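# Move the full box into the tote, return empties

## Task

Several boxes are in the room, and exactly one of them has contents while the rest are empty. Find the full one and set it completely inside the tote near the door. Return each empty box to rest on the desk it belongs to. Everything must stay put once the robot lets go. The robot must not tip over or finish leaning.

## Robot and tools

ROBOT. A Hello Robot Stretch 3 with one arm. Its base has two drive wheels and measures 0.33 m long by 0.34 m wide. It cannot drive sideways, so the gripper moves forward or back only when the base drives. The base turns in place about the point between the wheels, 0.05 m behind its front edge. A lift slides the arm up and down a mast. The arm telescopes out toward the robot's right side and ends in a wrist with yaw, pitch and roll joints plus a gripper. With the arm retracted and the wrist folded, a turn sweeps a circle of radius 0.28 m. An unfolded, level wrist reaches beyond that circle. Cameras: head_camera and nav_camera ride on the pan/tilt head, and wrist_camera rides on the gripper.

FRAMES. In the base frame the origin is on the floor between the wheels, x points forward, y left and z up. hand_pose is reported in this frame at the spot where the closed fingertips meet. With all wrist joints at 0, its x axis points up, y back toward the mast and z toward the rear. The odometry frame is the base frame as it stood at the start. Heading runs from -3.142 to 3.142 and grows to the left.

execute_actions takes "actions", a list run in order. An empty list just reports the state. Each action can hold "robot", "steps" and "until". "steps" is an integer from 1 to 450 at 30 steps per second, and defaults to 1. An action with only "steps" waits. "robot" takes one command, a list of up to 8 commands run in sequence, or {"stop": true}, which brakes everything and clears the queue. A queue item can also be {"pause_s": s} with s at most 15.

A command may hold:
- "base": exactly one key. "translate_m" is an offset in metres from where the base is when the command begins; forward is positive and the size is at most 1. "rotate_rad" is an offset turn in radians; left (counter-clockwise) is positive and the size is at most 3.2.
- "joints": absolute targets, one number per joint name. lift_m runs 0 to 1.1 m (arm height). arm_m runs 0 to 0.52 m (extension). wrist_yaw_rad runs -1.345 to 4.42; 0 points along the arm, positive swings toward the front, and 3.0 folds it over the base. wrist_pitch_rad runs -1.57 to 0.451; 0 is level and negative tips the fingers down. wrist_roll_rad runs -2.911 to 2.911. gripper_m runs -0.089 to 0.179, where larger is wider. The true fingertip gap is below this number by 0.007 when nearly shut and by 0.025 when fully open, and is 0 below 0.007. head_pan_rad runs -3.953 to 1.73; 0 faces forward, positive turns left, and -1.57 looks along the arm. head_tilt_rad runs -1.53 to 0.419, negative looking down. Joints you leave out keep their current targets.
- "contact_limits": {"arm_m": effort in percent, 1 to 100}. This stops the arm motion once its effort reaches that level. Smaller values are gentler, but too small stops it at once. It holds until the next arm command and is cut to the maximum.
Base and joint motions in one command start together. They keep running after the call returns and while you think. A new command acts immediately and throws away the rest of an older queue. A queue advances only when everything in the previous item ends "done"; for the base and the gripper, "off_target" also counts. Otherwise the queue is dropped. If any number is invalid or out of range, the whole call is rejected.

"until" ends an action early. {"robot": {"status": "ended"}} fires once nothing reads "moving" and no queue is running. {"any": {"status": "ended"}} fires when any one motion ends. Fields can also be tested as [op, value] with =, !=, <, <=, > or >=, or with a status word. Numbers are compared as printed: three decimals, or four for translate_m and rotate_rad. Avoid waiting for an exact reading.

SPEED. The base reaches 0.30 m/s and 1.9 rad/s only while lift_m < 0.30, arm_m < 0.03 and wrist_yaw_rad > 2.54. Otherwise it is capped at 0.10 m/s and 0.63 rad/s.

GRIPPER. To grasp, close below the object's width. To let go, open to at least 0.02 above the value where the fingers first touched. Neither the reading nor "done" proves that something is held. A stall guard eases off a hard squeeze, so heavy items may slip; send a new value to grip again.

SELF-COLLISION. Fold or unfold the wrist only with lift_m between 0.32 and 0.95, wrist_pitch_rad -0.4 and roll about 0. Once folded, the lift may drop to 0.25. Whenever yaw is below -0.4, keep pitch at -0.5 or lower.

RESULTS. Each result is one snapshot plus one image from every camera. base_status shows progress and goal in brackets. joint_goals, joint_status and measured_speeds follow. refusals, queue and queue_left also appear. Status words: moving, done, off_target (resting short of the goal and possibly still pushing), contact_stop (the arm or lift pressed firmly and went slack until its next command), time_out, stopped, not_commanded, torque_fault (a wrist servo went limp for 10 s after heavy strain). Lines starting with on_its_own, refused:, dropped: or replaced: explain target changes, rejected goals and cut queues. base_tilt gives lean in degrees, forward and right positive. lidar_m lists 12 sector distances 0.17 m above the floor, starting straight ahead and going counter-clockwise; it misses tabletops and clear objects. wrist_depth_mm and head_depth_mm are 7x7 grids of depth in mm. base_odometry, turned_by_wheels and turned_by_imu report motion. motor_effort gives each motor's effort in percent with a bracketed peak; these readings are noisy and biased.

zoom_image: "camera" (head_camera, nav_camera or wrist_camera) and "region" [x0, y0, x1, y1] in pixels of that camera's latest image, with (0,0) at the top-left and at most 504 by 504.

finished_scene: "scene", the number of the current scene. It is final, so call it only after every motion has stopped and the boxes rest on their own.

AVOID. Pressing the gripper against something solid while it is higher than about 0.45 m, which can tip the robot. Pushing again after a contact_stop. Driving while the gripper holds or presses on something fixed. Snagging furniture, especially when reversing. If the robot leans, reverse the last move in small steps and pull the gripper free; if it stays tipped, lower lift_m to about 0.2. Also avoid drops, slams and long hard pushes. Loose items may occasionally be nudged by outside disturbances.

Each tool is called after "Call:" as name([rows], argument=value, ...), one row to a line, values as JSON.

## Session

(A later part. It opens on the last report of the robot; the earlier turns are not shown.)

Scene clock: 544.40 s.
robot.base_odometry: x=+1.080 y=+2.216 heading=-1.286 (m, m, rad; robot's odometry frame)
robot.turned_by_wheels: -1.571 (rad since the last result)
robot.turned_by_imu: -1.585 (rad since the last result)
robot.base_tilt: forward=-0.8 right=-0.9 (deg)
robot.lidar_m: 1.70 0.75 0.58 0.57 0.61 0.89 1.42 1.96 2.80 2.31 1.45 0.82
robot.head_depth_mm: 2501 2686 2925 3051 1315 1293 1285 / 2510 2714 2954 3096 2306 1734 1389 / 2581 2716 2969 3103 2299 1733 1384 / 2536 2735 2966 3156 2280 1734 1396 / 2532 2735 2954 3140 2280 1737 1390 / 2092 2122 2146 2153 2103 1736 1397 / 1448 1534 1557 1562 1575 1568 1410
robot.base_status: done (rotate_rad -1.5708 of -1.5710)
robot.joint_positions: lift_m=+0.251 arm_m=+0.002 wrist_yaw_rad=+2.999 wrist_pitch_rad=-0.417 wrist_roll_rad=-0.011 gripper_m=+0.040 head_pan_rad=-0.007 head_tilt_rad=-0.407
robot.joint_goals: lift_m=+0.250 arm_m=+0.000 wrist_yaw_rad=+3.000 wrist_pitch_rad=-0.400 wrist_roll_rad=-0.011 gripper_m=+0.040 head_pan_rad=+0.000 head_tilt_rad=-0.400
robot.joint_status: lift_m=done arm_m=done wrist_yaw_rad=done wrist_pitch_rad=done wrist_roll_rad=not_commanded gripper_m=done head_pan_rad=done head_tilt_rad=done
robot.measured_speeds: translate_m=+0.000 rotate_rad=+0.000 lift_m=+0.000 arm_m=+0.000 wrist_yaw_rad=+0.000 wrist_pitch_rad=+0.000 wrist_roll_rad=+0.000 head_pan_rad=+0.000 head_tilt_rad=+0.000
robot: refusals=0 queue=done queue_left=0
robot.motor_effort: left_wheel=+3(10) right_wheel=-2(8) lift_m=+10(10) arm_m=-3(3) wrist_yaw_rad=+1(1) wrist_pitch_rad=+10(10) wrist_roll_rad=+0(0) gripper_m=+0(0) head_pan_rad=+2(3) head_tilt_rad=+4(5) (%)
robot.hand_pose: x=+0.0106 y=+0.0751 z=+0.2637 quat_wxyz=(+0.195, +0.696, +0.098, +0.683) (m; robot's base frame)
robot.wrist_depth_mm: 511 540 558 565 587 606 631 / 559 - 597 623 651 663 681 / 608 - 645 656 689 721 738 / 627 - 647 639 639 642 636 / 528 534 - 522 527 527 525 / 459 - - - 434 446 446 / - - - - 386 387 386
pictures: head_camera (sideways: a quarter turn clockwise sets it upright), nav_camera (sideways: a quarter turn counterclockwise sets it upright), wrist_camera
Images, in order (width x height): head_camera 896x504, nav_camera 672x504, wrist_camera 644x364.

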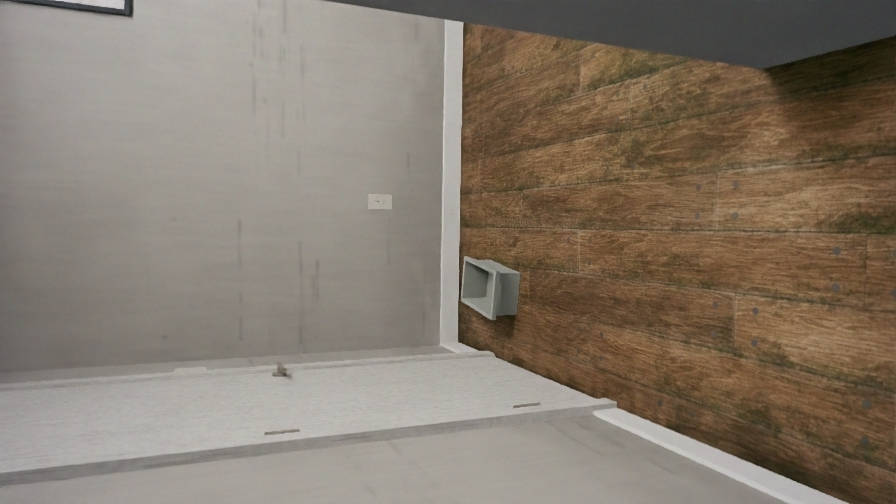

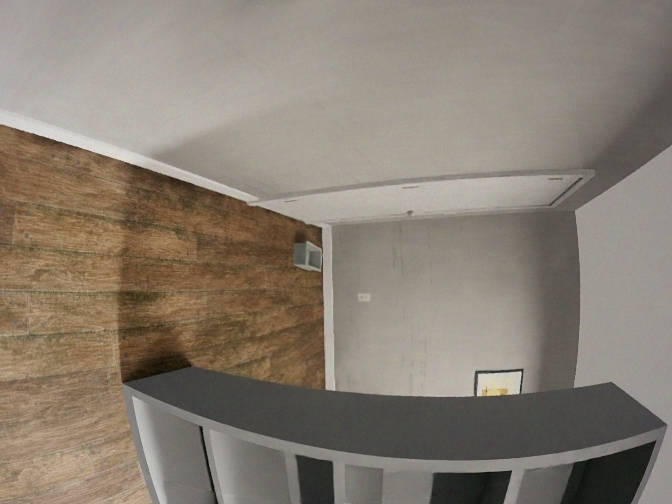

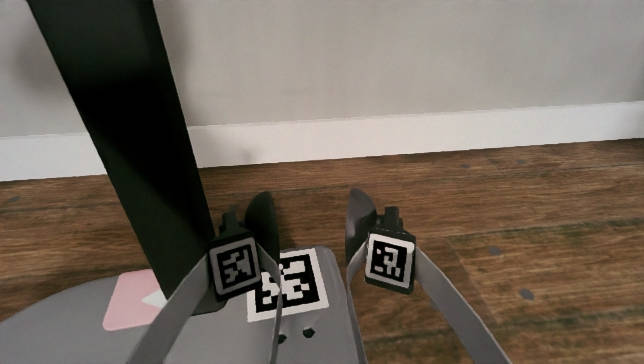

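Call:
execute_actions([
  {"robot": [{"base": {"translate_m": 1.0}}, {"base": {"translate_m": 0.96}}, {"base": {"rotate_rad": -1.571}}], "steps": 450, "until": {"robot": {"status": "ended"}}},
])

Scene clock: 559.13 s.
robot.base_odometry: x=+1.632 y=+0.335 heading=-2.856 (m, m, rad; robot's odometry frame)
robot.turned_by_wheels: -1.571 (rad since the last result)
robot.turned_by_imu: -1.585 (rad since the last result)
robot.base_tilt: forward=-0.8 right=-0.9 (deg)
robot.lidar_m: 2.69 1.25 0.97 0.95 0.51 0.40 0.39 0.41 0.63 2.26 0.95 1.20
robot.head_depth_mm: 2761 2747 2710 2682 2292 1720 1395 / 2915 3140 3360 3118 2299 1736 1407 / 2933 3148 3330 3341 2285 1723 1395 / 2934 3188 3299 3353 2308 1752 1399 / 2996 3181 3422 3350 2279 1738 1400 / 2950 3197 3385 3161 2269 1734 1393 / 2576 2616 2681 2642 2289 1744 1398
robot.base_status: done (rotate_rad -1.5708 of -1.5710)
robot.joint_positions: lift_m=+0.251 arm_m=+0.002 wrist_yaw_rad=+2.999 wrist_pitch_rad=-0.418 wrist_roll_rad=-0.011 gripper_m=+0.040 head_pan_rad=-0.007 head_tilt_rad=-0.407
robot.joint_goals: lift_m=+0.250 arm_m=+0.000 wrist_yaw_rad=+3.000 wrist_pitch_rad=-0.400 wrist_roll_rad=-0.011 gripper_m=+0.040 head_pan_rad=+0.000 head_tilt_rad=-0.400
robot.joint_status: lift_m=done arm_m=done wrist_yaw_rad=done wrist_pitch_rad=done wrist_roll_rad=not_commanded gripper_m=done head_pan_rad=done head_tilt_rad=done
robot.measured_speeds: translate_m=+0.000 rotate_rad=+0.000 lift_m=+0.000 arm_m=+0.000 wrist_yaw_rad=+0.000 wrist_pitch_rad=+0.000 wrist_roll_rad=+0.000 head_pan_rad=+0.000 head_tilt_rad=+0.000
robot: refusals=0 queue=done queue_left=0
robot.motor_effort: left_wheel=+3(9) right_wheel=-2(7) lift_m=+11(11) arm_m=-3(3) wrist_yaw_rad=+1(2) wrist_pitch_rad=+10(10) wrist_roll_rad=+0(0) gripper_m=+0(0) head_pan_rad=+4(2) head_tilt_rad=+3(5) (%)
robot.hand_pose: x=+0.0106 y=+0.0751 z=+0.2636 quat_wxyz=(+0.195, +0.696, +0.098, +0.683) (m; robot's base frame)
robot.wrist_depth_mm: 515 869 880 919 928 961 - / 515 - 947 981 - - - / 534 - 699 791 828 811 817 / 541 - 464 641 643 635 641 / 508 525 - 526 530 528 534 / 462 - - - 434 439 443 / - - - - 388 385 390
pictures: head_camera (sideways: a quarter turn clockwise sets it upright), nav_camera (sideways: a quarter turn counterclockwise sets it upright), wrist_camera
Images, in order (width x height): head_camera 896x504, nav_camera 672x504, wrist_camera 644x364.

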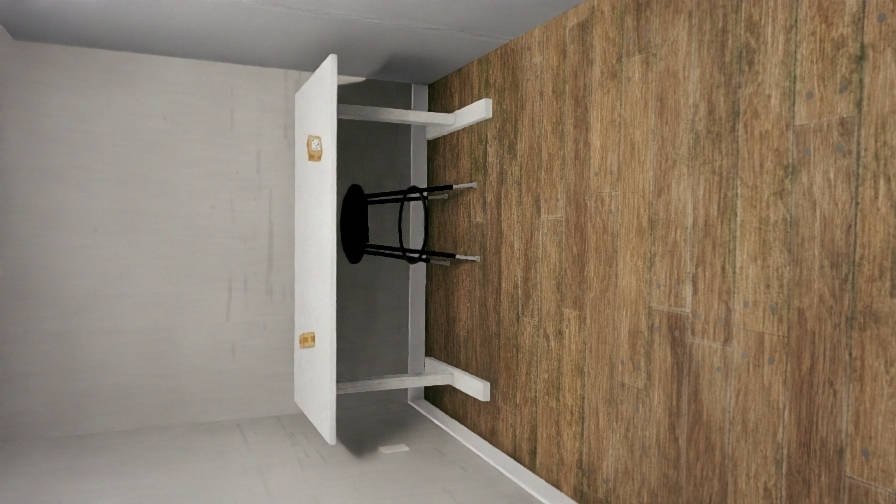

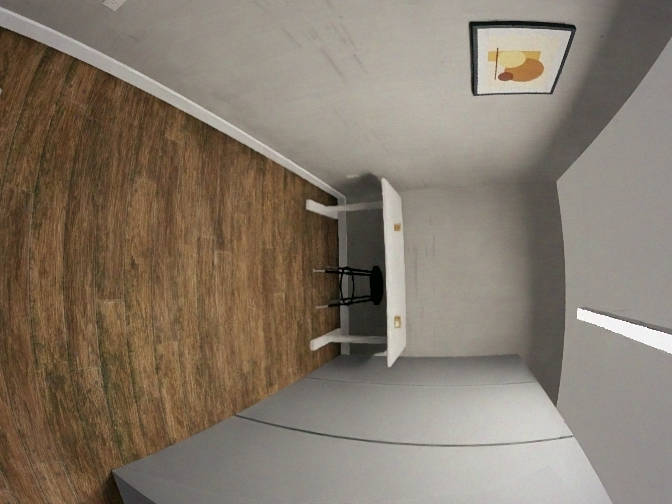

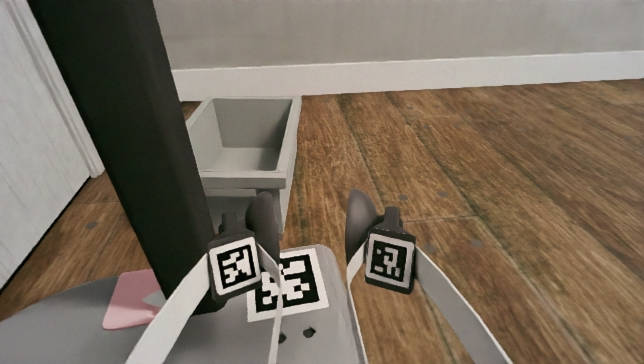

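Call:
execute_actions([
  {"robot": [{"base": {"translate_m": 1.0}}, {"base": {"translate_m": 1.0}}, {"base": {"translate_m": 0.13}, "joints": {"lift_m": 0.76}}, {"base": {"rotate_rad": 1.571}, "joints": {"wrist_yaw_rad": 0.0, "gripper_m": 0.179, "head_pan_rad": -1.57, "head_tilt_rad": -0.69}}, {"joints": {"wrist_pitch_rad": 0.0}}], "steps": 450, "until": {"robot": {"status": "ended"}}},
  {"steps": 300, "until": {"robot": {"status": "ended"}}},
])

Scene clock: 583.07 s.
robot.base_odometry: x=-0.412 y=-0.264 heading=-1.286 (m, m, rad; robot's odometry frame)
robot.turned_by_wheels: +1.571 (rad since the last result)
robot.turned_by_imu: +1.601 (rad since the last result)
robot.base_tilt: forward=-0.9 right=-1.0 (deg)
robot.lidar_m: 0.78 0.84 1.23 2.51 1.23 0.96 0.95 1.01 0.70 0.57 0.90 0.79
robot.head_depth_mm: 1021 1143 1210 913 732 1301 1250 / 1032 1152 1206 910 750 1301 - / 1040 1163 1203 909 731 1052 - / 1042 1173 1206 906 731 654 1165 / 1052 1183 1202 909 748 1327 1193 / 1058 1191 1202 903 730 1357 1188 / 1065 1197 1193 871 723 1320 1189
robot.base_status: done (rotate_rad +1.5708 of +1.5710)
robot.joint_positions: lift_m=+0.759 arm_m=+0.002 wrist_yaw_rad=+0.001 wrist_pitch_rad=-0.025 wrist_roll_rad=-0.011 gripper_m=+0.179 head_pan_rad=-1.563 head_tilt_rad=-0.681
robot.joint_goals: lift_m=+0.760 arm_m=+0.000 wrist_yaw_rad=+0.000 wrist_pitch_rad=+0.000 wrist_roll_rad=-0.011 gripper_m=+0.179 head_pan_rad=-1.570 head_tilt_rad=-0.690
robot.joint_status: lift_m=done arm_m=done wrist_yaw_rad=done wrist_pitch_rad=done wrist_roll_rad=not_commanded gripper_m=done head_pan_rad=done head_tilt_rad=done
robot.measured_speeds: translate_m=+0.000 rotate_rad=+0.000 lift_m=+0.000 arm_m=+0.000 wrist_yaw_rad=+0.000 wrist_pitch_rad=+0.000 wrist_roll_rad=+0.000 head_pan_rad=+0.000 head_tilt_rad=+0.000
robot: refusals=0 queue=done queue_left=0
robot.motor_effort: left_wheel=-2(9) right_wheel=+3(4) lift_m=+44(47) arm_m=-3(3) wrist_yaw_rad=-1(1) wrist_pitch_rad=+14(14) wrist_roll_rad=+0(1) gripper_m=+0(84) head_pan_rad=-4(45) head_tilt_rad=-4(21) (%)
robot.hand_pose: x=-0.0211 y=-0.4027 z=+0.8675 quat_wxyz=(+0.711, +0.009, -0.703, -0.008) (m; robot's base frame)
robot.wrist_depth_mm: 887 894 883 894 889 894 866 / 887 918 936 944 911 922 898 / 908 985 954 959 959 941 946 / 851 - 928 883 856 852 823 / 619 510 541 541 531 522 509 / - 391 391 385 383 359 393 / 296 305 303 299 296 295 293
pictures: head_camera (sideways: a quarter turn clockwise sets it upright), nav_camera (sideways: a quarter turn counterclockwise sets it upright), wrist_camera
Images, in order (width x height): head_camera 896x504, nav_camera 672x504, wrist_camera 644x364.

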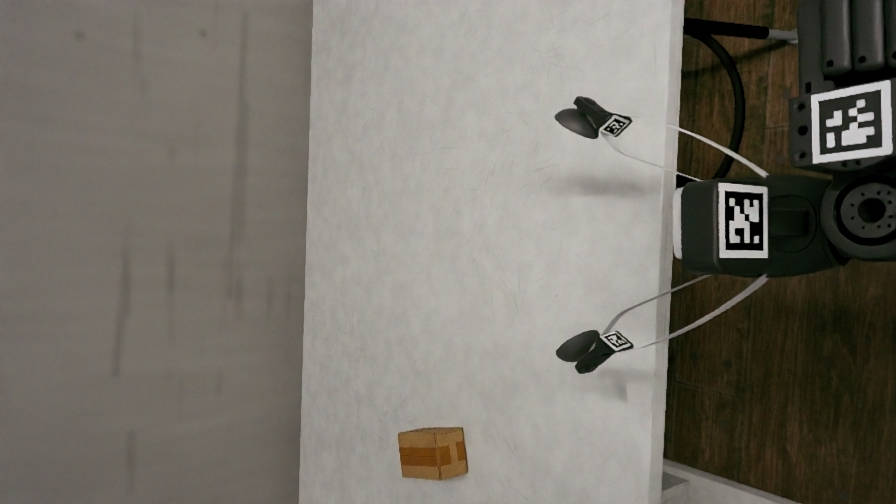

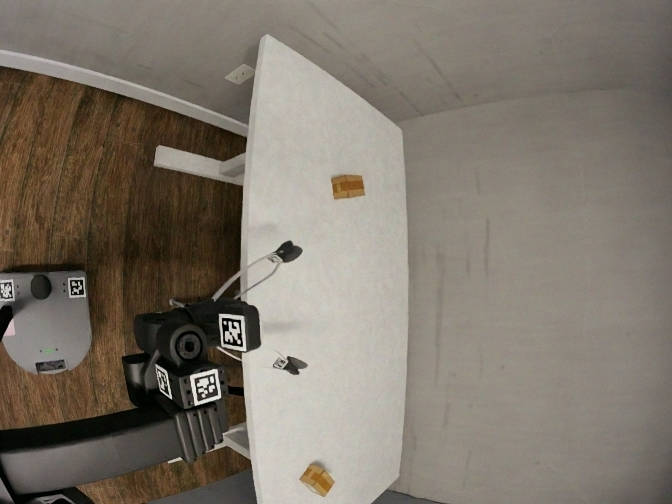

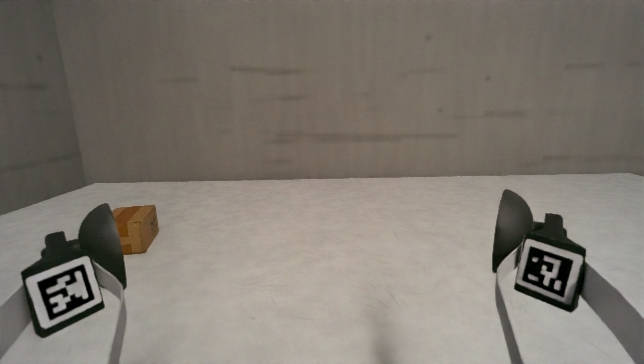

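Call:
execute_actions([
  {"robot": [{"base": {"translate_m": -0.03}, "joints": {"lift_m": 0.747, "wrist_yaw_rad": -0.38, "arm_m": 0.365}}, {"base": {"rotate_rad": -0.55}}], "steps": 450, "until": {"robot": {"status": "ended"}}},
])

Scene clock: 593.47 s.
robot.base_odometry: x=-0.421 y=-0.235 heading=-1.835 (m, m, rad; robot's odometry frame)
robot.turned_by_wheels: -0.550 (rad since the last result)
robot.turned_by_imu: -0.556 (rad since the last result)
robot.base_tilt: forward=-0.8 right=-0.9 (deg)
robot.lidar_m: 0.83 0.81 0.86 1.23 2.53 1.23 0.93 0.92 0.97 0.68 0.57 0.92
robot.head_depth_mm: 1090 1178 1229 913 1479 1424 - / 1233 1352 1202 907 - 1363 1165 / 1240 1409 1206 - 773 1390 1193 / 1171 1331 1230 940 738 1360 1192 / 1121 1256 1204 905 726 1357 1192 / 1070 1192 1197 902 726 1039 1168 / 1019 1126 1194 901 724 637 1191
robot.base_status: done (rotate_rad -0.5499 of -0.5500)
robot.joint_positions: lift_m=+0.748 arm_m=+0.365 wrist_yaw_rad=-0.380 wrist_pitch_rad=-0.023 wrist_roll_rad=-0.011 gripper_m=+0.179 head_pan_rad=-1.563 head_tilt_rad=-0.681
robot.joint_goals: lift_m=+0.747 arm_m=+0.365 wrist_yaw_rad=-0.380 wrist_pitch_rad=+0.000 wrist_roll_rad=-0.011 gripper_m=+0.179 head_pan_rad=-1.570 head_tilt_rad=-0.690
robot.joint_status: lift_m=done arm_m=done wrist_yaw_rad=done wrist_pitch_rad=done wrist_roll_rad=not_commanded gripper_m=done head_pan_rad=done head_tilt_rad=done
robot.measured_speeds: translate_m=+0.000 rotate_rad=+0.000 lift_m=+0.000 arm_m=+0.000 wrist_yaw_rad=+0.000 wrist_pitch_rad=+0.000 wrist_roll_rad=+0.000 head_pan_rad=+0.000 head_tilt_rad=+0.000
robot: refusals=0 queue=done queue_left=0
robot.motor_effort: left_wheel=+2(6) right_wheel=-2(7) lift_m=+10(45) arm_m=+2(3) wrist_yaw_rad=+0(3) wrist_pitch_rad=+13(14) wrist_roll_rad=+0(1) gripper_m=+0(1) head_pan_rad=-3(3) head_tilt_rad=-5(3) (%)
robot.hand_pose: x=-0.1162 y=-0.7471 z=+0.8566 quat_wxyz=(+0.697, -0.124, -0.692, -0.142) (m; robot's base frame)
robot.wrist_depth_mm: 539 633 770 697 581 496 433 / 548 651 824 719 598 504 449 / 559 666 852 760 620 527 455 / 561 672 807 775 644 533 463 / 556 524 517 508 500 560 471 / - 369 368 361 357 337 369 / 278 288 286 260 256 277 276
pictures: head_camera (sideways: a quarter turn clockwise sets it upright), nav_camera (sideways: a quarter turn counterclockwise sets it upright), wrist_camera
Images, in order (width x height): head_camera 896x504, nav_camera 672x504, wrist_camera 644x364.

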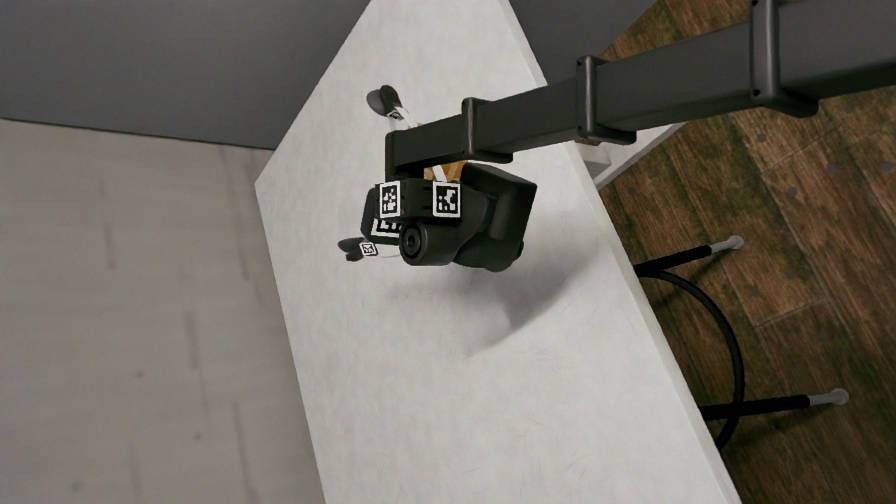

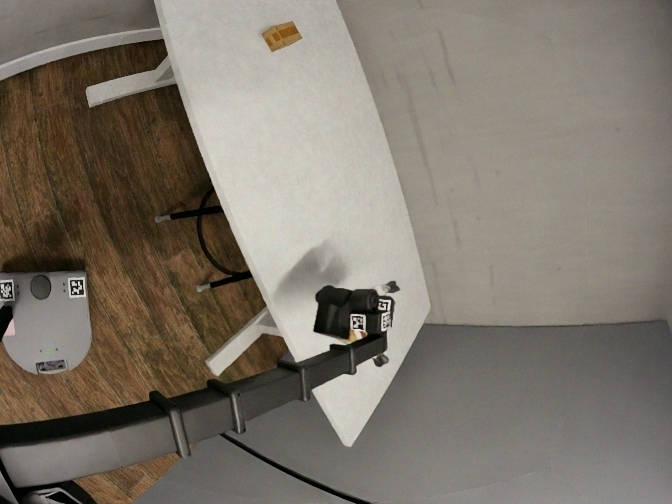

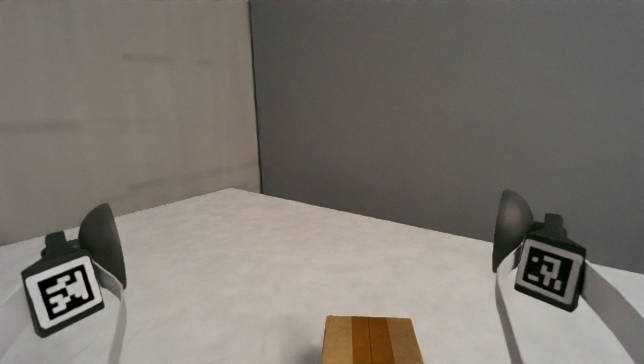

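Call:
execute_actions(actions=[])

Scene clock: 602.83 s.
robot.base_odometry: x=-0.421 y=-0.235 heading=-1.835 (m, m, rad; robot's odometry frame)
robot.turned_by_wheels: +0.000 (rad since the last result)
robot.turned_by_imu: +0.000 (rad since the last result)
robot.base_tilt: forward=-0.9 right=-0.9 (deg)
robot.lidar_m: 0.83 0.81 0.86 1.23 2.54 1.22 0.94 0.92 0.97 0.68 0.56 0.92
robot.head_depth_mm: 1099 1175 1231 911 1488 1427 - / 1238 1349 1201 909 - 1357 1172 / 1240 1409 1203 - 771 1392 1198 / 1177 1324 1228 937 740 1353 1191 / 1119 1249 1193 909 727 1354 1191 / 1068 1188 1197 902 727 1040 1163 / 1020 1132 1191 904 729 635 1190
robot.base_status: done (rotate_rad -0.5499 of -0.5500)
robot.joint_positions: lift_m=+0.748 arm_m=+0.365 wrist_yaw_rad=-0.380 wrist_pitch_rad=-0.023 wrist_roll_rad=-0.011 gripper_m=+0.179 head_pan_rad=-1.563 head_tilt_rad=-0.681
robot.joint_goals: lift_m=+0.747 arm_m=+0.365 wrist_yaw_rad=-0.380 wrist_pitch_rad=+0.000 wrist_roll_rad=-0.011 gripper_m=+0.179 head_pan_rad=-1.570 head_tilt_rad=-0.690
robot.joint_status: lift_m=done arm_m=done wrist_yaw_rad=done wrist_pitch_rad=done wrist_roll_rad=not_commanded gripper_m=done head_pan_rad=done head_tilt_rad=done
robot.measured_speeds: translate_m=+0.000 rotate_rad=+0.000 lift_m=+0.000 arm_m=+0.000 wrist_yaw_rad=+0.000 wrist_pitch_rad=+0.000 wrist_roll_rad=+0.000 head_pan_rad=+0.000 head_tilt_rad=+0.000
robot: refusals=0 queue=done queue_left=0
robot.motor_effort: left_wheel=+2(1) right_wheel=-2(2) lift_m=+10(10) arm_m=+2(2) wrist_yaw_rad=+0(1) wrist_pitch_rad=+13(13) wrist_roll_rad=+1(0) gripper_m=+0(0) head_pan_rad=-3(4) head_tilt_rad=-3(4) (%)
robot.hand_pose: x=-0.1162 y=-0.7471 z=+0.8566 quat_wxyz=(+0.697, -0.124, -0.692, -0.142) (m; robot's base frame)
robot.wrist_depth_mm: 539 632 778 698 592 500 436 / 557 651 808 722 594 506 445 / 555 666 815 762 619 522 454 / 570 678 804 764 629 540 460 / 550 523 507 511 503 556 470 / - 372 367 363 359 338 370 / 278 288 286 261 257 279 273
pictures: head_camera (sideways: a quarter turn clockwise sets it upright), nav_camera (sideways: a quarter turn counterclockwise sets it upright), wrist_camera
Images, in order (width x height): head_camera 896x504, nav_camera 672x504, wrist_camera 644x364.

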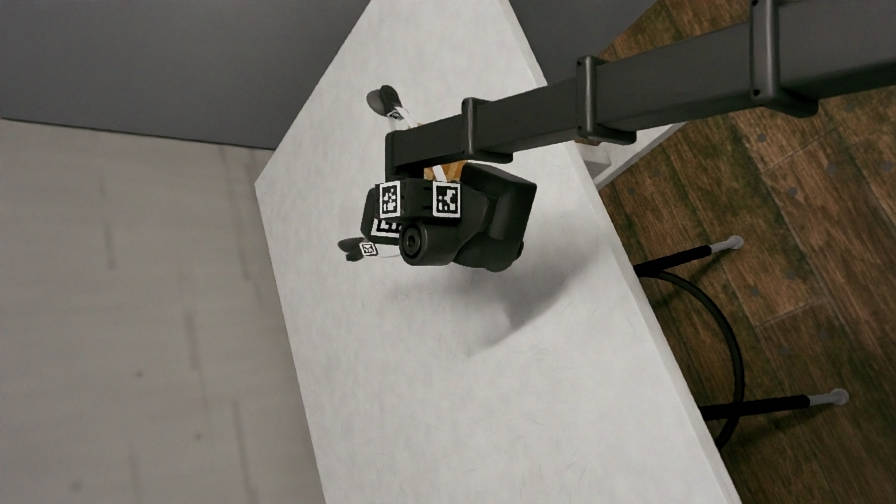

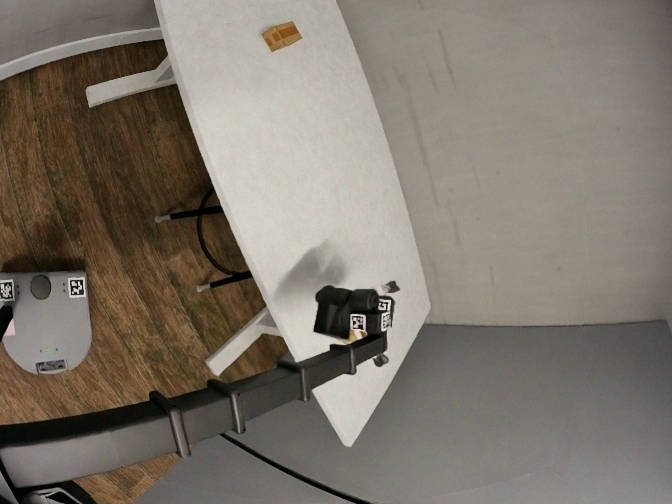

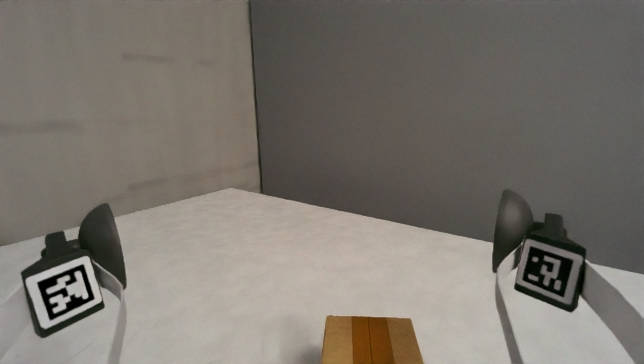

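Call:
execute_actions([
  {"robot": {"base": {"translate_m": -0.035}}, "steps": 200, "until": {"robot": {"status": "ended"}}},
])

Scene clock: 611.00 s.
robot.base_odometry: x=-0.412 y=-0.201 heading=-1.835 (m, m, rad; robot's odometry frame)
robot.turned_by_wheels: +0.000 (rad since the last result)
robot.turned_by_imu: +0.001 (rad since the last result)
robot.base_tilt: forward=-0.9 right=-0.9 (deg)
robot.lidar_m: 0.86 0.84 0.89 1.28 2.52 1.18 0.90 0.89 0.94 0.68 0.58 0.95
robot.head_depth_mm: 1052 1131 1197 909 1448 1423 - / 1199 1300 1263 909 - 1364 1171 / 1264 1419 1202 - 1486 1392 1193 / 1190 1344 1228 939 749 1360 1199 / 1139 1272 1201 904 727 1348 1189 / 1081 1207 1196 902 726 1291 1168 / 1031 1143 1192 898 725 652 1187
robot.base_status: done (translate_m -0.0350 of -0.0350)
robot.joint_positions: lift_m=+0.748 arm_m=+0.365 wrist_yaw_rad=-0.380 wrist_pitch_rad=-0.023 wrist_roll_rad=-0.011 gripper_m=+0.179 head_pan_rad=-1.563 head_tilt_rad=-0.681
robot.joint_goals: lift_m=+0.747 arm_m=+0.365 wrist_yaw_rad=-0.380 wrist_pitch_rad=+0.000 wrist_roll_rad=-0.011 gripper_m=+0.179 head_pan_rad=-1.570 head_tilt_rad=-0.690
robot.joint_status: lift_m=done arm_m=done wrist_yaw_rad=done wrist_pitch_rad=done wrist_roll_rad=not_commanded gripper_m=done head_pan_rad=done head_tilt_rad=done
robot.measured_speeds: translate_m=+0.000 rotate_rad=+0.000 lift_m=+0.000 arm_m=+0.000 wrist_yaw_rad=+0.000 wrist_pitch_rad=+0.000 wrist_roll_rad=+0.000 head_pan_rad=+0.000 head_tilt_rad=+0.000
robot: refusals=0 queue=done queue_left=0
robot.motor_effort: left_wheel=+2(3) right_wheel=-2(6) lift_m=+10(10) arm_m=+2(2) wrist_yaw_rad=-1(0) wrist_pitch_rad=+13(13) wrist_roll_rad=+1(1) gripper_m=+0(1) head_pan_rad=-4(3) head_tilt_rad=-3(3) (%)
robot.hand_pose: x=-0.1162 y=-0.7471 z=+0.8566 quat_wxyz=(+0.697, -0.124, -0.692, -0.142) (m; robot's base frame)
robot.wrist_depth_mm: 555 659 758 656 546 466 413 / 561 656 784 688 565 479 421 / 559 676 820 702 585 502 428 / 576 684 822 750 602 506 443 / 568 519 514 505 560 541 444 / - 368 368 365 359 337 428 / 280 289 284 210 280 277 276
pictures: head_camera (sideways: a quarter turn clockwise sets it upright), nav_camera (sideways: a quarter turn counterclockwise sets it upright), wrist_camera
Images, in order (width x height): head_camera 896x504, nav_camera 672x504, wrist_camera 644x364.

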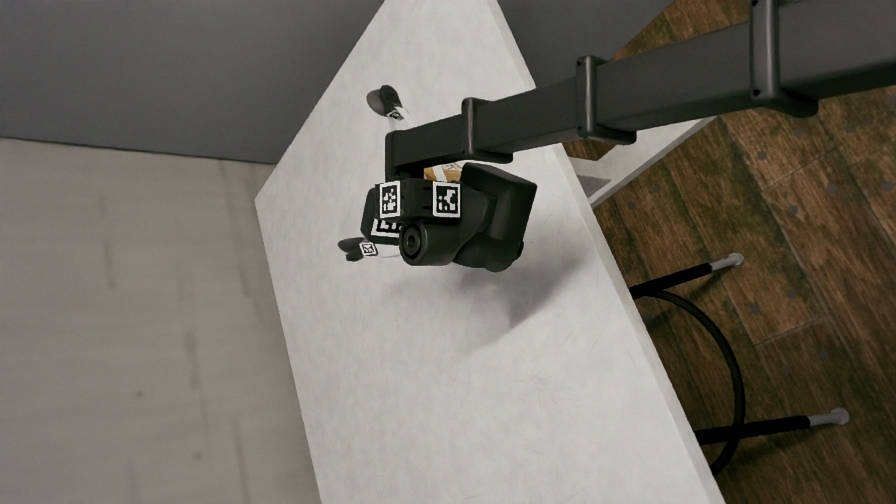

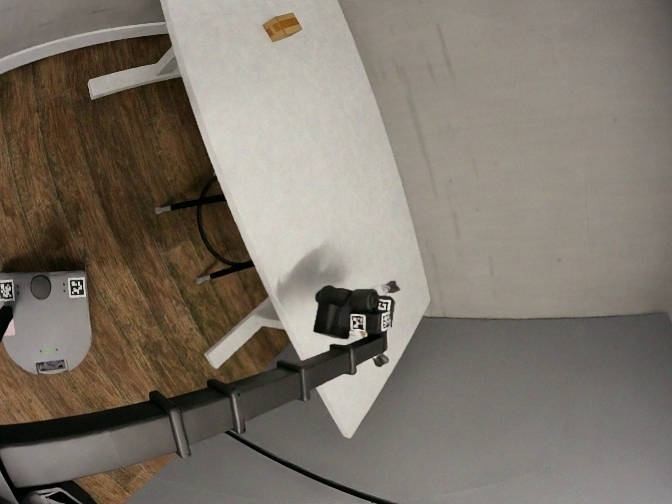

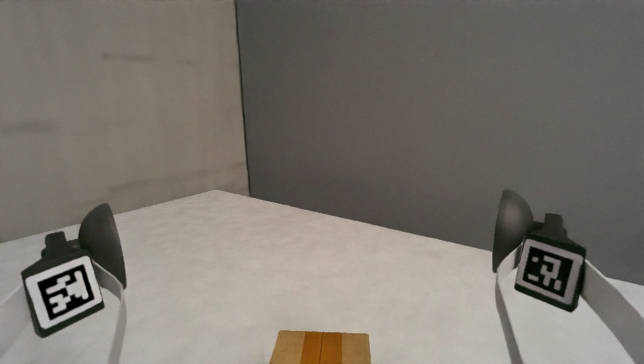

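Call:
execute_actions([
  {"robot": [{"joints": {"lift_m": 0.667}}, {"joints": {"gripper_m": 0.02}}], "steps": 300, "until": {"robot": {"status": "ended"}}},
])

Scene clock: 619.63 s.
robot.base_odometry: x=-0.412 y=-0.201 heading=-1.835 (m, m, rad; robot's odometry frame)
robot.turned_by_wheels: +0.000 (rad since the last result)
robot.turned_by_imu: +0.001 (rad since the last result)
robot.base_tilt: forward=-0.8 right=-0.8 (deg)
robot.lidar_m: 0.86 0.84 0.89 1.28 2.51 1.18 0.91 0.88 0.94 0.68 0.58 0.95
robot.head_depth_mm: 1057 1132 1200 909 1453 1381 1216 / 1198 1302 1203 913 1586 - - / 1258 1429 1207 889 1538 1396 1192 / 1193 1340 1203 936 760 1357 1192 / 1135 1275 1201 904 729 1354 1187 / 1080 1204 1198 903 727 1298 1164 / 1031 1139 1195 901 725 652 1188
robot.base_status: done (translate_m -0.0350 of -0.0350)
robot.joint_positions: lift_m=+0.668 arm_m=+0.365 wrist_yaw_rad=-0.379 wrist_pitch_rad=-0.020 wrist_roll_rad=-0.011 gripper_m=+0.021 head_pan_rad=-1.563 head_tilt_rad=-0.681
robot.joint_goals: lift_m=+0.667 arm_m=+0.365 wrist_yaw_rad=-0.380 wrist_pitch_rad=+0.000 wrist_roll_rad=-0.011 gripper_m=+0.020 head_pan_rad=-1.570 head_tilt_rad=-0.690
robot.joint_status: lift_m=done arm_m=done wrist_yaw_rad=done wrist_pitch_rad=done wrist_roll_rad=not_commanded gripper_m=done head_pan_rad=done head_tilt_rad=done
robot.measured_speeds: translate_m=+0.000 rotate_rad=+0.000 lift_m=+0.000 arm_m=+0.000 wrist_yaw_rad=+0.000 wrist_pitch_rad=+0.000 wrist_roll_rad=+0.000 head_pan_rad=+0.000 head_tilt_rad=+0.000
robot: refusals=0 queue=done queue_left=0
robot.motor_effort: left_wheel=+2(3) right_wheel=-3(3) lift_m=+10(10) arm_m=+2(2) wrist_yaw_rad=-1(0) wrist_pitch_rad=+12(13) wrist_roll_rad=+1(0) gripper_m=-15(90) head_pan_rad=-2(3) head_tilt_rad=-4(3) (%)
robot.hand_pose: x=-0.1160 y=-0.7473 z=+0.7773 quat_wxyz=(+0.697, -0.125, -0.692, -0.141) (m; robot's base frame)
robot.wrist_depth_mm: 552 659 780 664 548 471 414 / 551 666 797 694 570 479 421 / 567 676 808 706 592 499 429 / 547 533 524 511 566 499 445 / 318 314 336 175 322 296 291 / 226 224 125 125 202 214 210 / 173 172 120 115 161 165 165
pictures: head_camera (sideways: a quarter turn clockwise sets it upright), nav_camera (sideways: a quarter turn counterclockwise sets it upright), wrist_camera
Images, in order (width x height): head_camera 896x504, nav_camera 672x504, wrist_camera 644x364.

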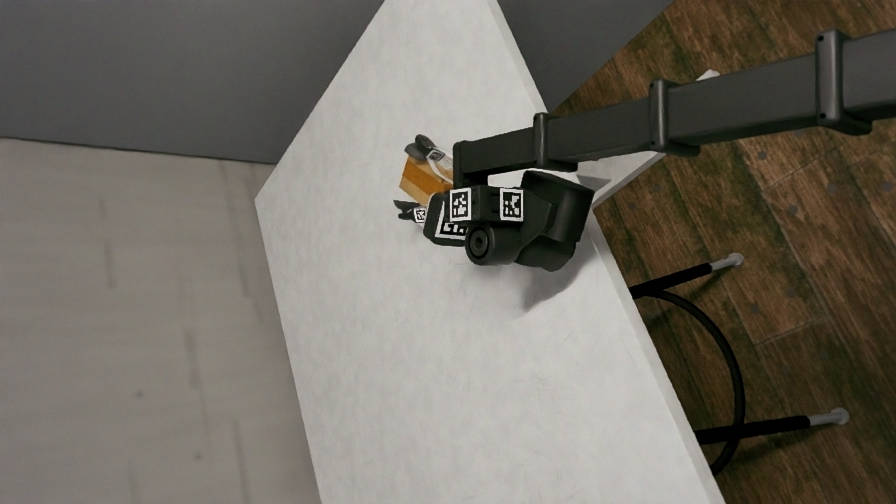

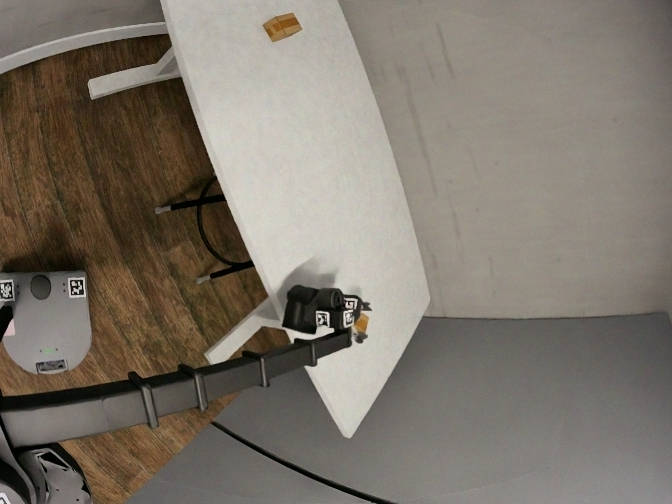

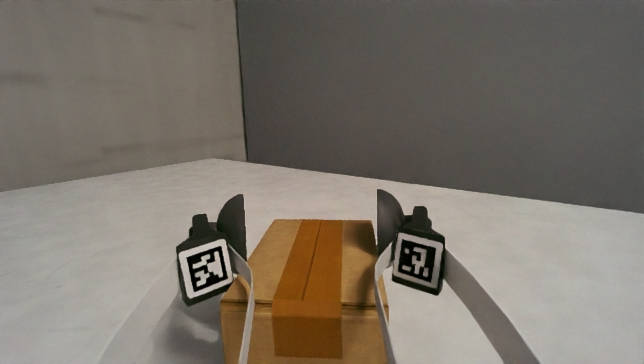

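Call:
execute_actions([
  {"robot": {"joints": {"lift_m": 0.78}}, "steps": 200, "until": {"robot": {"status": "ended"}}},
])

Scene clock: 623.03 s.
robot.base_odometry: x=-0.412 y=-0.201 heading=-1.835 (m, m, rad; robot's odometry frame)
robot.turned_by_wheels: +0.000 (rad since the last result)
robot.turned_by_imu: +0.001 (rad since the last result)
robot.base_tilt: forward=-0.8 right=-0.9 (deg)
robot.lidar_m: 0.86 0.84 0.89 1.27 2.52 1.18 0.90 0.89 0.94 0.68 0.58 0.95
robot.head_depth_mm: 1051 1128 1208 910 1432 - - / 1196 1302 1264 962 - 1362 1171 / 1259 1415 1259 - 793 1399 1194 / 1192 1341 1257 889 771 1362 1189 / 1134 1271 1197 905 729 1354 1193 / 1082 1210 1192 904 727 1288 1166 / 1030 1149 1191 903 725 653 1187
robot.base_status: done (translate_m -0.0350 of -0.0350)
robot.joint_positions: lift_m=+0.779 arm_m=+0.365 wrist_yaw_rad=-0.379 wrist_pitch_rad=-0.050 wrist_roll_rad=-0.011 gripper_m=+0.021 head_pan_rad=-1.563 head_tilt_rad=-0.681
robot.joint_goals: lift_m=+0.780 arm_m=+0.365 wrist_yaw_rad=-0.380 wrist_pitch_rad=+0.000 wrist_roll_rad=-0.011 gripper_m=+0.020 head_pan_rad=-1.570 head_tilt_rad=-0.690
robot.joint_status: lift_m=done arm_m=done wrist_yaw_rad=done wrist_pitch_rad=done wrist_roll_rad=not_commanded gripper_m=done head_pan_rad=done head_tilt_rad=done
robot.measured_speeds: translate_m=+0.000 rotate_rad=+0.000 lift_m=+0.000 arm_m=+0.000 wrist_yaw_rad=+0.000 wrist_pitch_rad=+0.000 wrist_roll_rad=+0.000 head_pan_rad=+0.000 head_tilt_rad=+0.000
robot: refusals=0 queue=done queue_left=0
robot.motor_effort: left_wheel=+3(4) right_wheel=-2(2) lift_m=+46(47) arm_m=+2(2) wrist_yaw_rad=+0(1) wrist_pitch_rad=+28(30) wrist_roll_rad=+0(0) gripper_m=-15(15) head_pan_rad=-3(3) head_tilt_rad=-3(3) (%)
robot.hand_pose: x=-0.1157 y=-0.7464 z=+0.8809 quat_wxyz=(+0.695, -0.115, -0.694, -0.151) (m; robot's base frame)
robot.wrist_depth_mm: 543 637 786 663 547 472 415 / 576 663 793 683 568 487 418 / 563 678 831 714 578 496 436 / 573 697 829 760 606 517 441 / 568 562 589 181 586 529 452 / 409 408 125 124 352 386 443 / 318 314 118 114 299 308 305
pictures: head_camera (sideways: a quarter turn clockwise sets it upright), nav_camera (sideways: a quarter turn counterclockwise sets it upright), wrist_camera
Images, in order (width x height): head_camera 896x504, nav_camera 672x504, wrist_camera 644x364.

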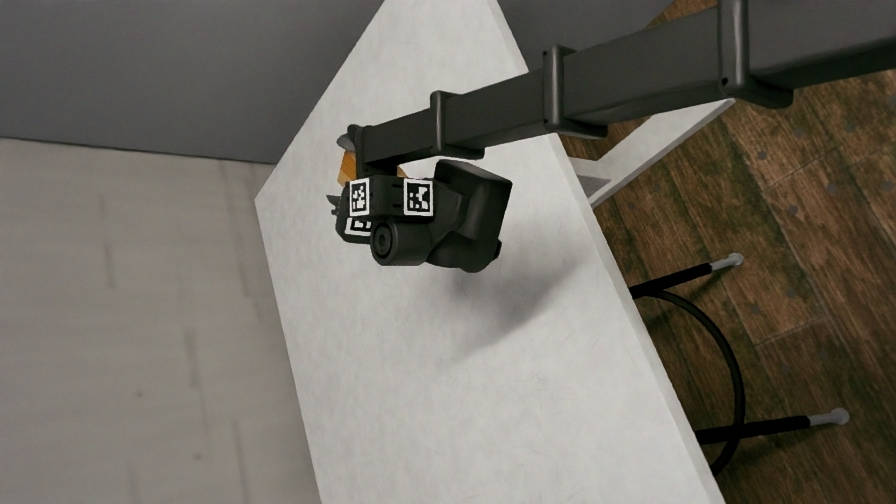

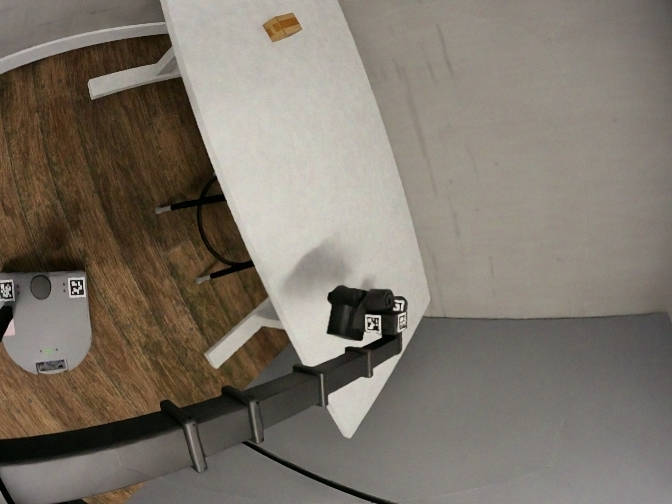

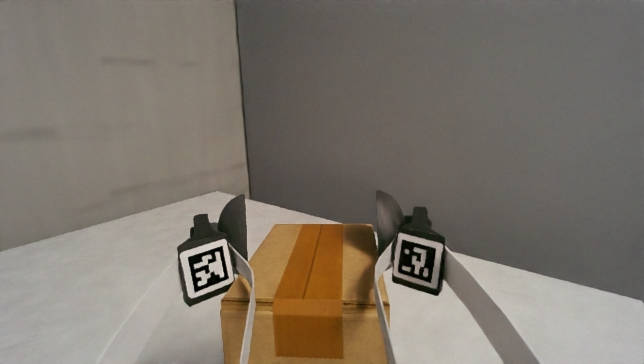

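Call:
execute_actions([
  {"robot": [{"joints": {"arm_m": 0.03, "wrist_yaw_rad": 0.0}}, {"base": {"rotate_rad": 2.15}, "joints": {"head_pan_rad": -0.6, "head_tilt_rad": -0.5}}], "steps": 450, "until": {"robot": {"status": "ended"}}},
])

Scene clock: 651.03 s.
robot.base_odometry: x=-0.412 y=-0.201 heading=+0.314 (m, m, rad; robot's odometry frame)
robot.turned_by_wheels: +2.150 (rad since the last result)
robot.turned_by_imu: +2.182 (rad since the last result)
robot.base_tilt: forward=-0.8 right=-0.9 (deg)
robot.lidar_m: 2.49 1.12 0.90 0.88 0.96 0.68 0.58 0.95 0.85 0.84 0.91 1.39
robot.head_depth_mm: 967 1018 1086 1158 1239 1334 1303 / 1090 1172 1246 1342 1451 1503 1299 / 1259 1351 1462 1605 1746 1576 1307 / 1471 1620 1780 1975 1929 1572 1300 / 1778 1994 2245 2452 1997 1585 1303 / 2180 2396 2700 2730 1997 1576 1303 / 2126 2312 2529 2537 1992 1567 1294
robot.base_status: done (rotate_rad +2.1498 of +2.1500)
robot.joint_positions: lift_m=+0.779 arm_m=+0.030 wrist_yaw_rad=+0.000 wrist_pitch_rad=-0.051 wrist_roll_rad=-0.011 gripper_m=+0.021 head_pan_rad=-0.607 head_tilt_rad=-0.507
robot.joint_goals: lift_m=+0.780 arm_m=+0.030 wrist_yaw_rad=+0.000 wrist_pitch_rad=+0.000 wrist_roll_rad=-0.011 gripper_m=+0.020 head_pan_rad=-0.600 head_tilt_rad=-0.500
robot.joint_status: lift_m=done arm_m=done wrist_yaw_rad=done wrist_pitch_rad=done wrist_roll_rad=not_commanded gripper_m=done head_pan_rad=done head_tilt_rad=done
robot.measured_speeds: translate_m=+0.000 rotate_rad=+0.000 lift_m=+0.000 arm_m=+0.000 wrist_yaw_rad=+0.000 wrist_pitch_rad=+0.000 wrist_roll_rad=+0.000 head_pan_rad=+0.000 head_tilt_rad=+0.000
robot: refusals=0 queue=done queue_left=0
robot.motor_effort: left_wheel=-3(5) right_wheel=+3(5) lift_m=+46(46) arm_m=-3(1) wrist_yaw_rad=+0(2) wrist_pitch_rad=+29(29) wrist_roll_rad=+0(0) gripper_m=-14(14) head_pan_rad=+3(45) head_tilt_rad=+2(18) (%)
robot.hand_pose: x=-0.0215 y=-0.4299 z=+0.8807 quat_wxyz=(+0.711, +0.018, -0.703, -0.018) (m; robot's base frame)
robot.wrist_depth_mm: 551 546 530 518 516 503 495 / 587 565 549 542 536 524 512 / 596 581 568 561 552 539 531 / 632 607 605 595 574 570 558 / 654 643 617 180 592 584 569 / 675 674 125 124 631 603 601 / 711 701 118 114 657 643 627
pictures: head_camera (sideways: a quarter turn clockwise sets it upright), nav_camera (sideways: a quarter turn counterclockwise sets it upright), wrist_camera
Images, in order (width x height): head_camera 896x504, nav_camera 672x504, wrist_camera 644x364.

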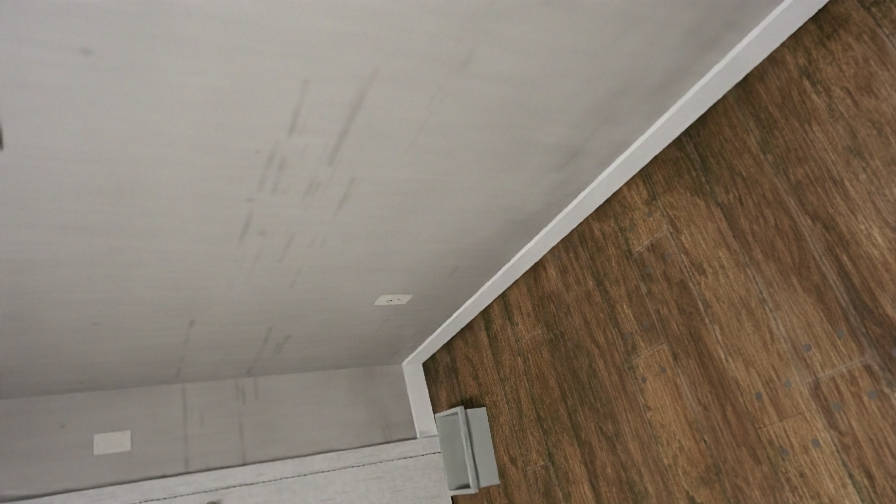

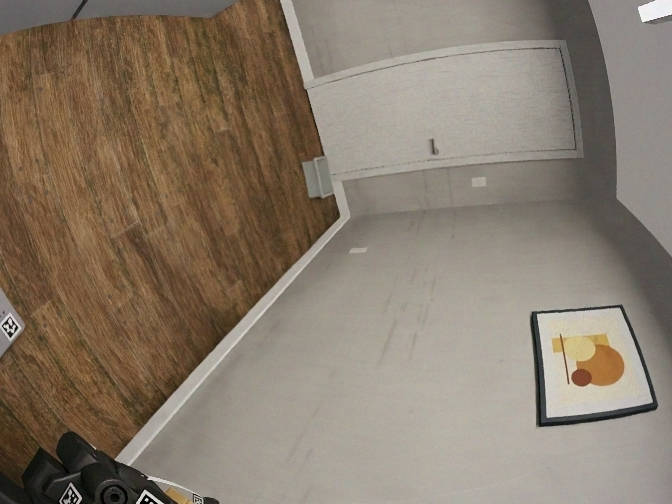

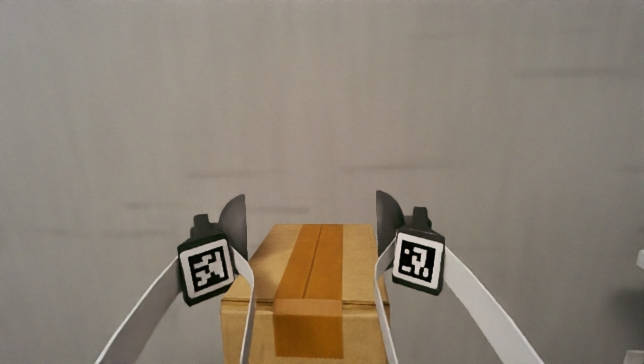

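Call:
execute_actions([
  {"robot": {"base": {"translate_m": 1.0}, "joints": {"wrist_pitch_rad": -1.57, "head_pan_rad": -0.5, "head_tilt_rad": -0.6}}, "steps": 450, "until": {"robot": {"status": "ended"}}},
  {"robot": {"base": {"translate_m": 0.7}}, "steps": 450, "until": {"robot": {"status": "ended"}}},
])

Scene clock: 674.40 s.
robot.base_odometry: x=+1.205 y=+0.325 heading=+0.314 (m, m, rad; robot's odometry frame)
robot.turned_by_wheels: +0.000 (rad since the last result)
robot.turned_by_imu: +0.005 (rad since the last result)
robot.base_tilt: forward=-0.8 right=-0.9 (deg)
robot.lidar_m: 0.81 0.90 1.38 0.67 0.72 1.09 2.27 1.34 1.08 1.07 1.03 0.82
robot.head_depth_mm: 831 926 1070 1274 1529 1478 1204 / 795 893 992 1156 1357 1485 1201 / 759 843 955 1095 1267 1442 1243 / 729 807 905 1034 1193 1376 1242 / 701 775 858 970 1112 1304 1238 / 673 741 821 915 1049 1214 1234 / 649 710 783 873 992 1137 1219
robot.base_status: done (translate_m +0.7000 of +0.7000)
robot.joint_positions: lift_m=+0.779 arm_m=+0.030 wrist_yaw_rad=+0.000 wrist_pitch_rad=-1.560 wrist_roll_rad=-0.011 gripper_m=+0.021 head_pan_rad=-0.507 head_tilt_rad=-0.592
robot.joint_goals: lift_m=+0.780 arm_m=+0.030 wrist_yaw_rad=+0.000 wrist_pitch_rad=-1.570 wrist_roll_rad=-0.011 gripper_m=+0.020 head_pan_rad=-0.500 head_tilt_rad=-0.600
robot.joint_status: lift_m=done arm_m=done wrist_yaw_rad=done wrist_pitch_rad=done wrist_roll_rad=not_commanded gripper_m=done head_pan_rad=done head_tilt_rad=done
robot.measured_speeds: translate_m=+0.000 rotate_rad=+0.000 lift_m=+0.000 arm_m=+0.000 wrist_yaw_rad=+0.000 wrist_pitch_rad=+0.000 wrist_roll_rad=+0.000 head_pan_rad=+0.000 head_tilt_rad=+0.000
robot: refusals=0 queue=done queue_left=0
robot.motor_effort: left_wheel=-3(4) right_wheel=+3(5) lift_m=+47(47) arm_m=-3(3) wrist_yaw_rad=+1(1) wrist_pitch_rad=-5(28) wrist_roll_rad=+1(1) gripper_m=-14(14) head_pan_rad=+3(17) head_tilt_rad=-4(12) (%)
robot.hand_pose: x=-0.0216 y=-0.1539 z=+0.6612 quat_wxyz=(+0.505, +0.500, -0.500, -0.495) (m; robot's base frame)
robot.wrist_depth_mm: 726 722 753 744 756 765 764 / 744 756 780 781 790 794 806 / 757 780 773 789 812 829 848 / 797 791 811 169 842 851 834 / 817 832 157 157 848 866 880 / 847 859 144 145 887 912 915 / 879 878 884 136 921 938 936
pictures: head_camera (sideways: a quarter turn clockwise sets it upright), nav_camera (sideways: a quarter turn counterclockwise sets it upright), wrist_camera
Images, in order (width x height): head_camera 896x504, nav_camera 672x504, wrist_camera 644x364.

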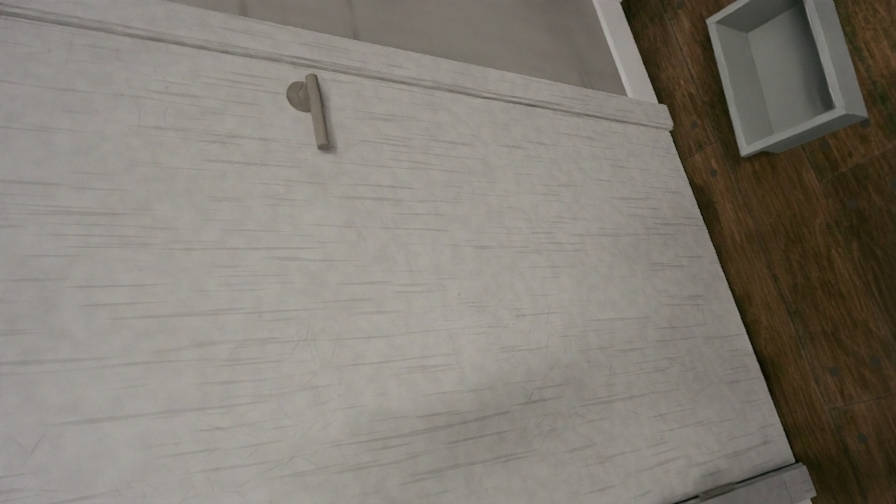

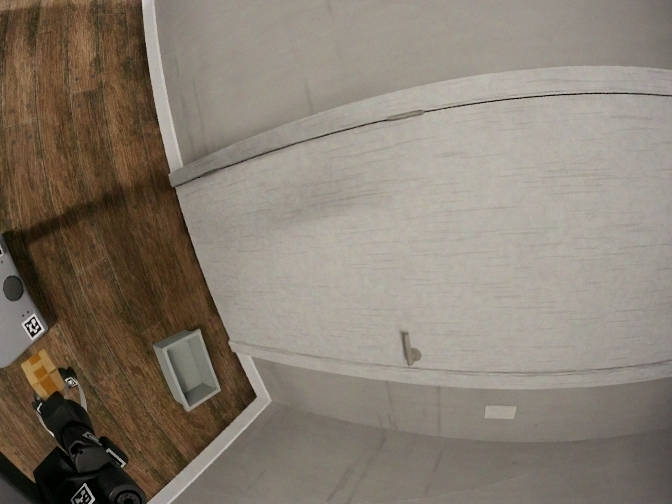

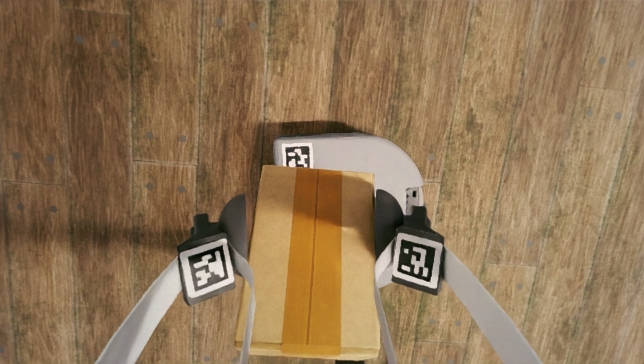

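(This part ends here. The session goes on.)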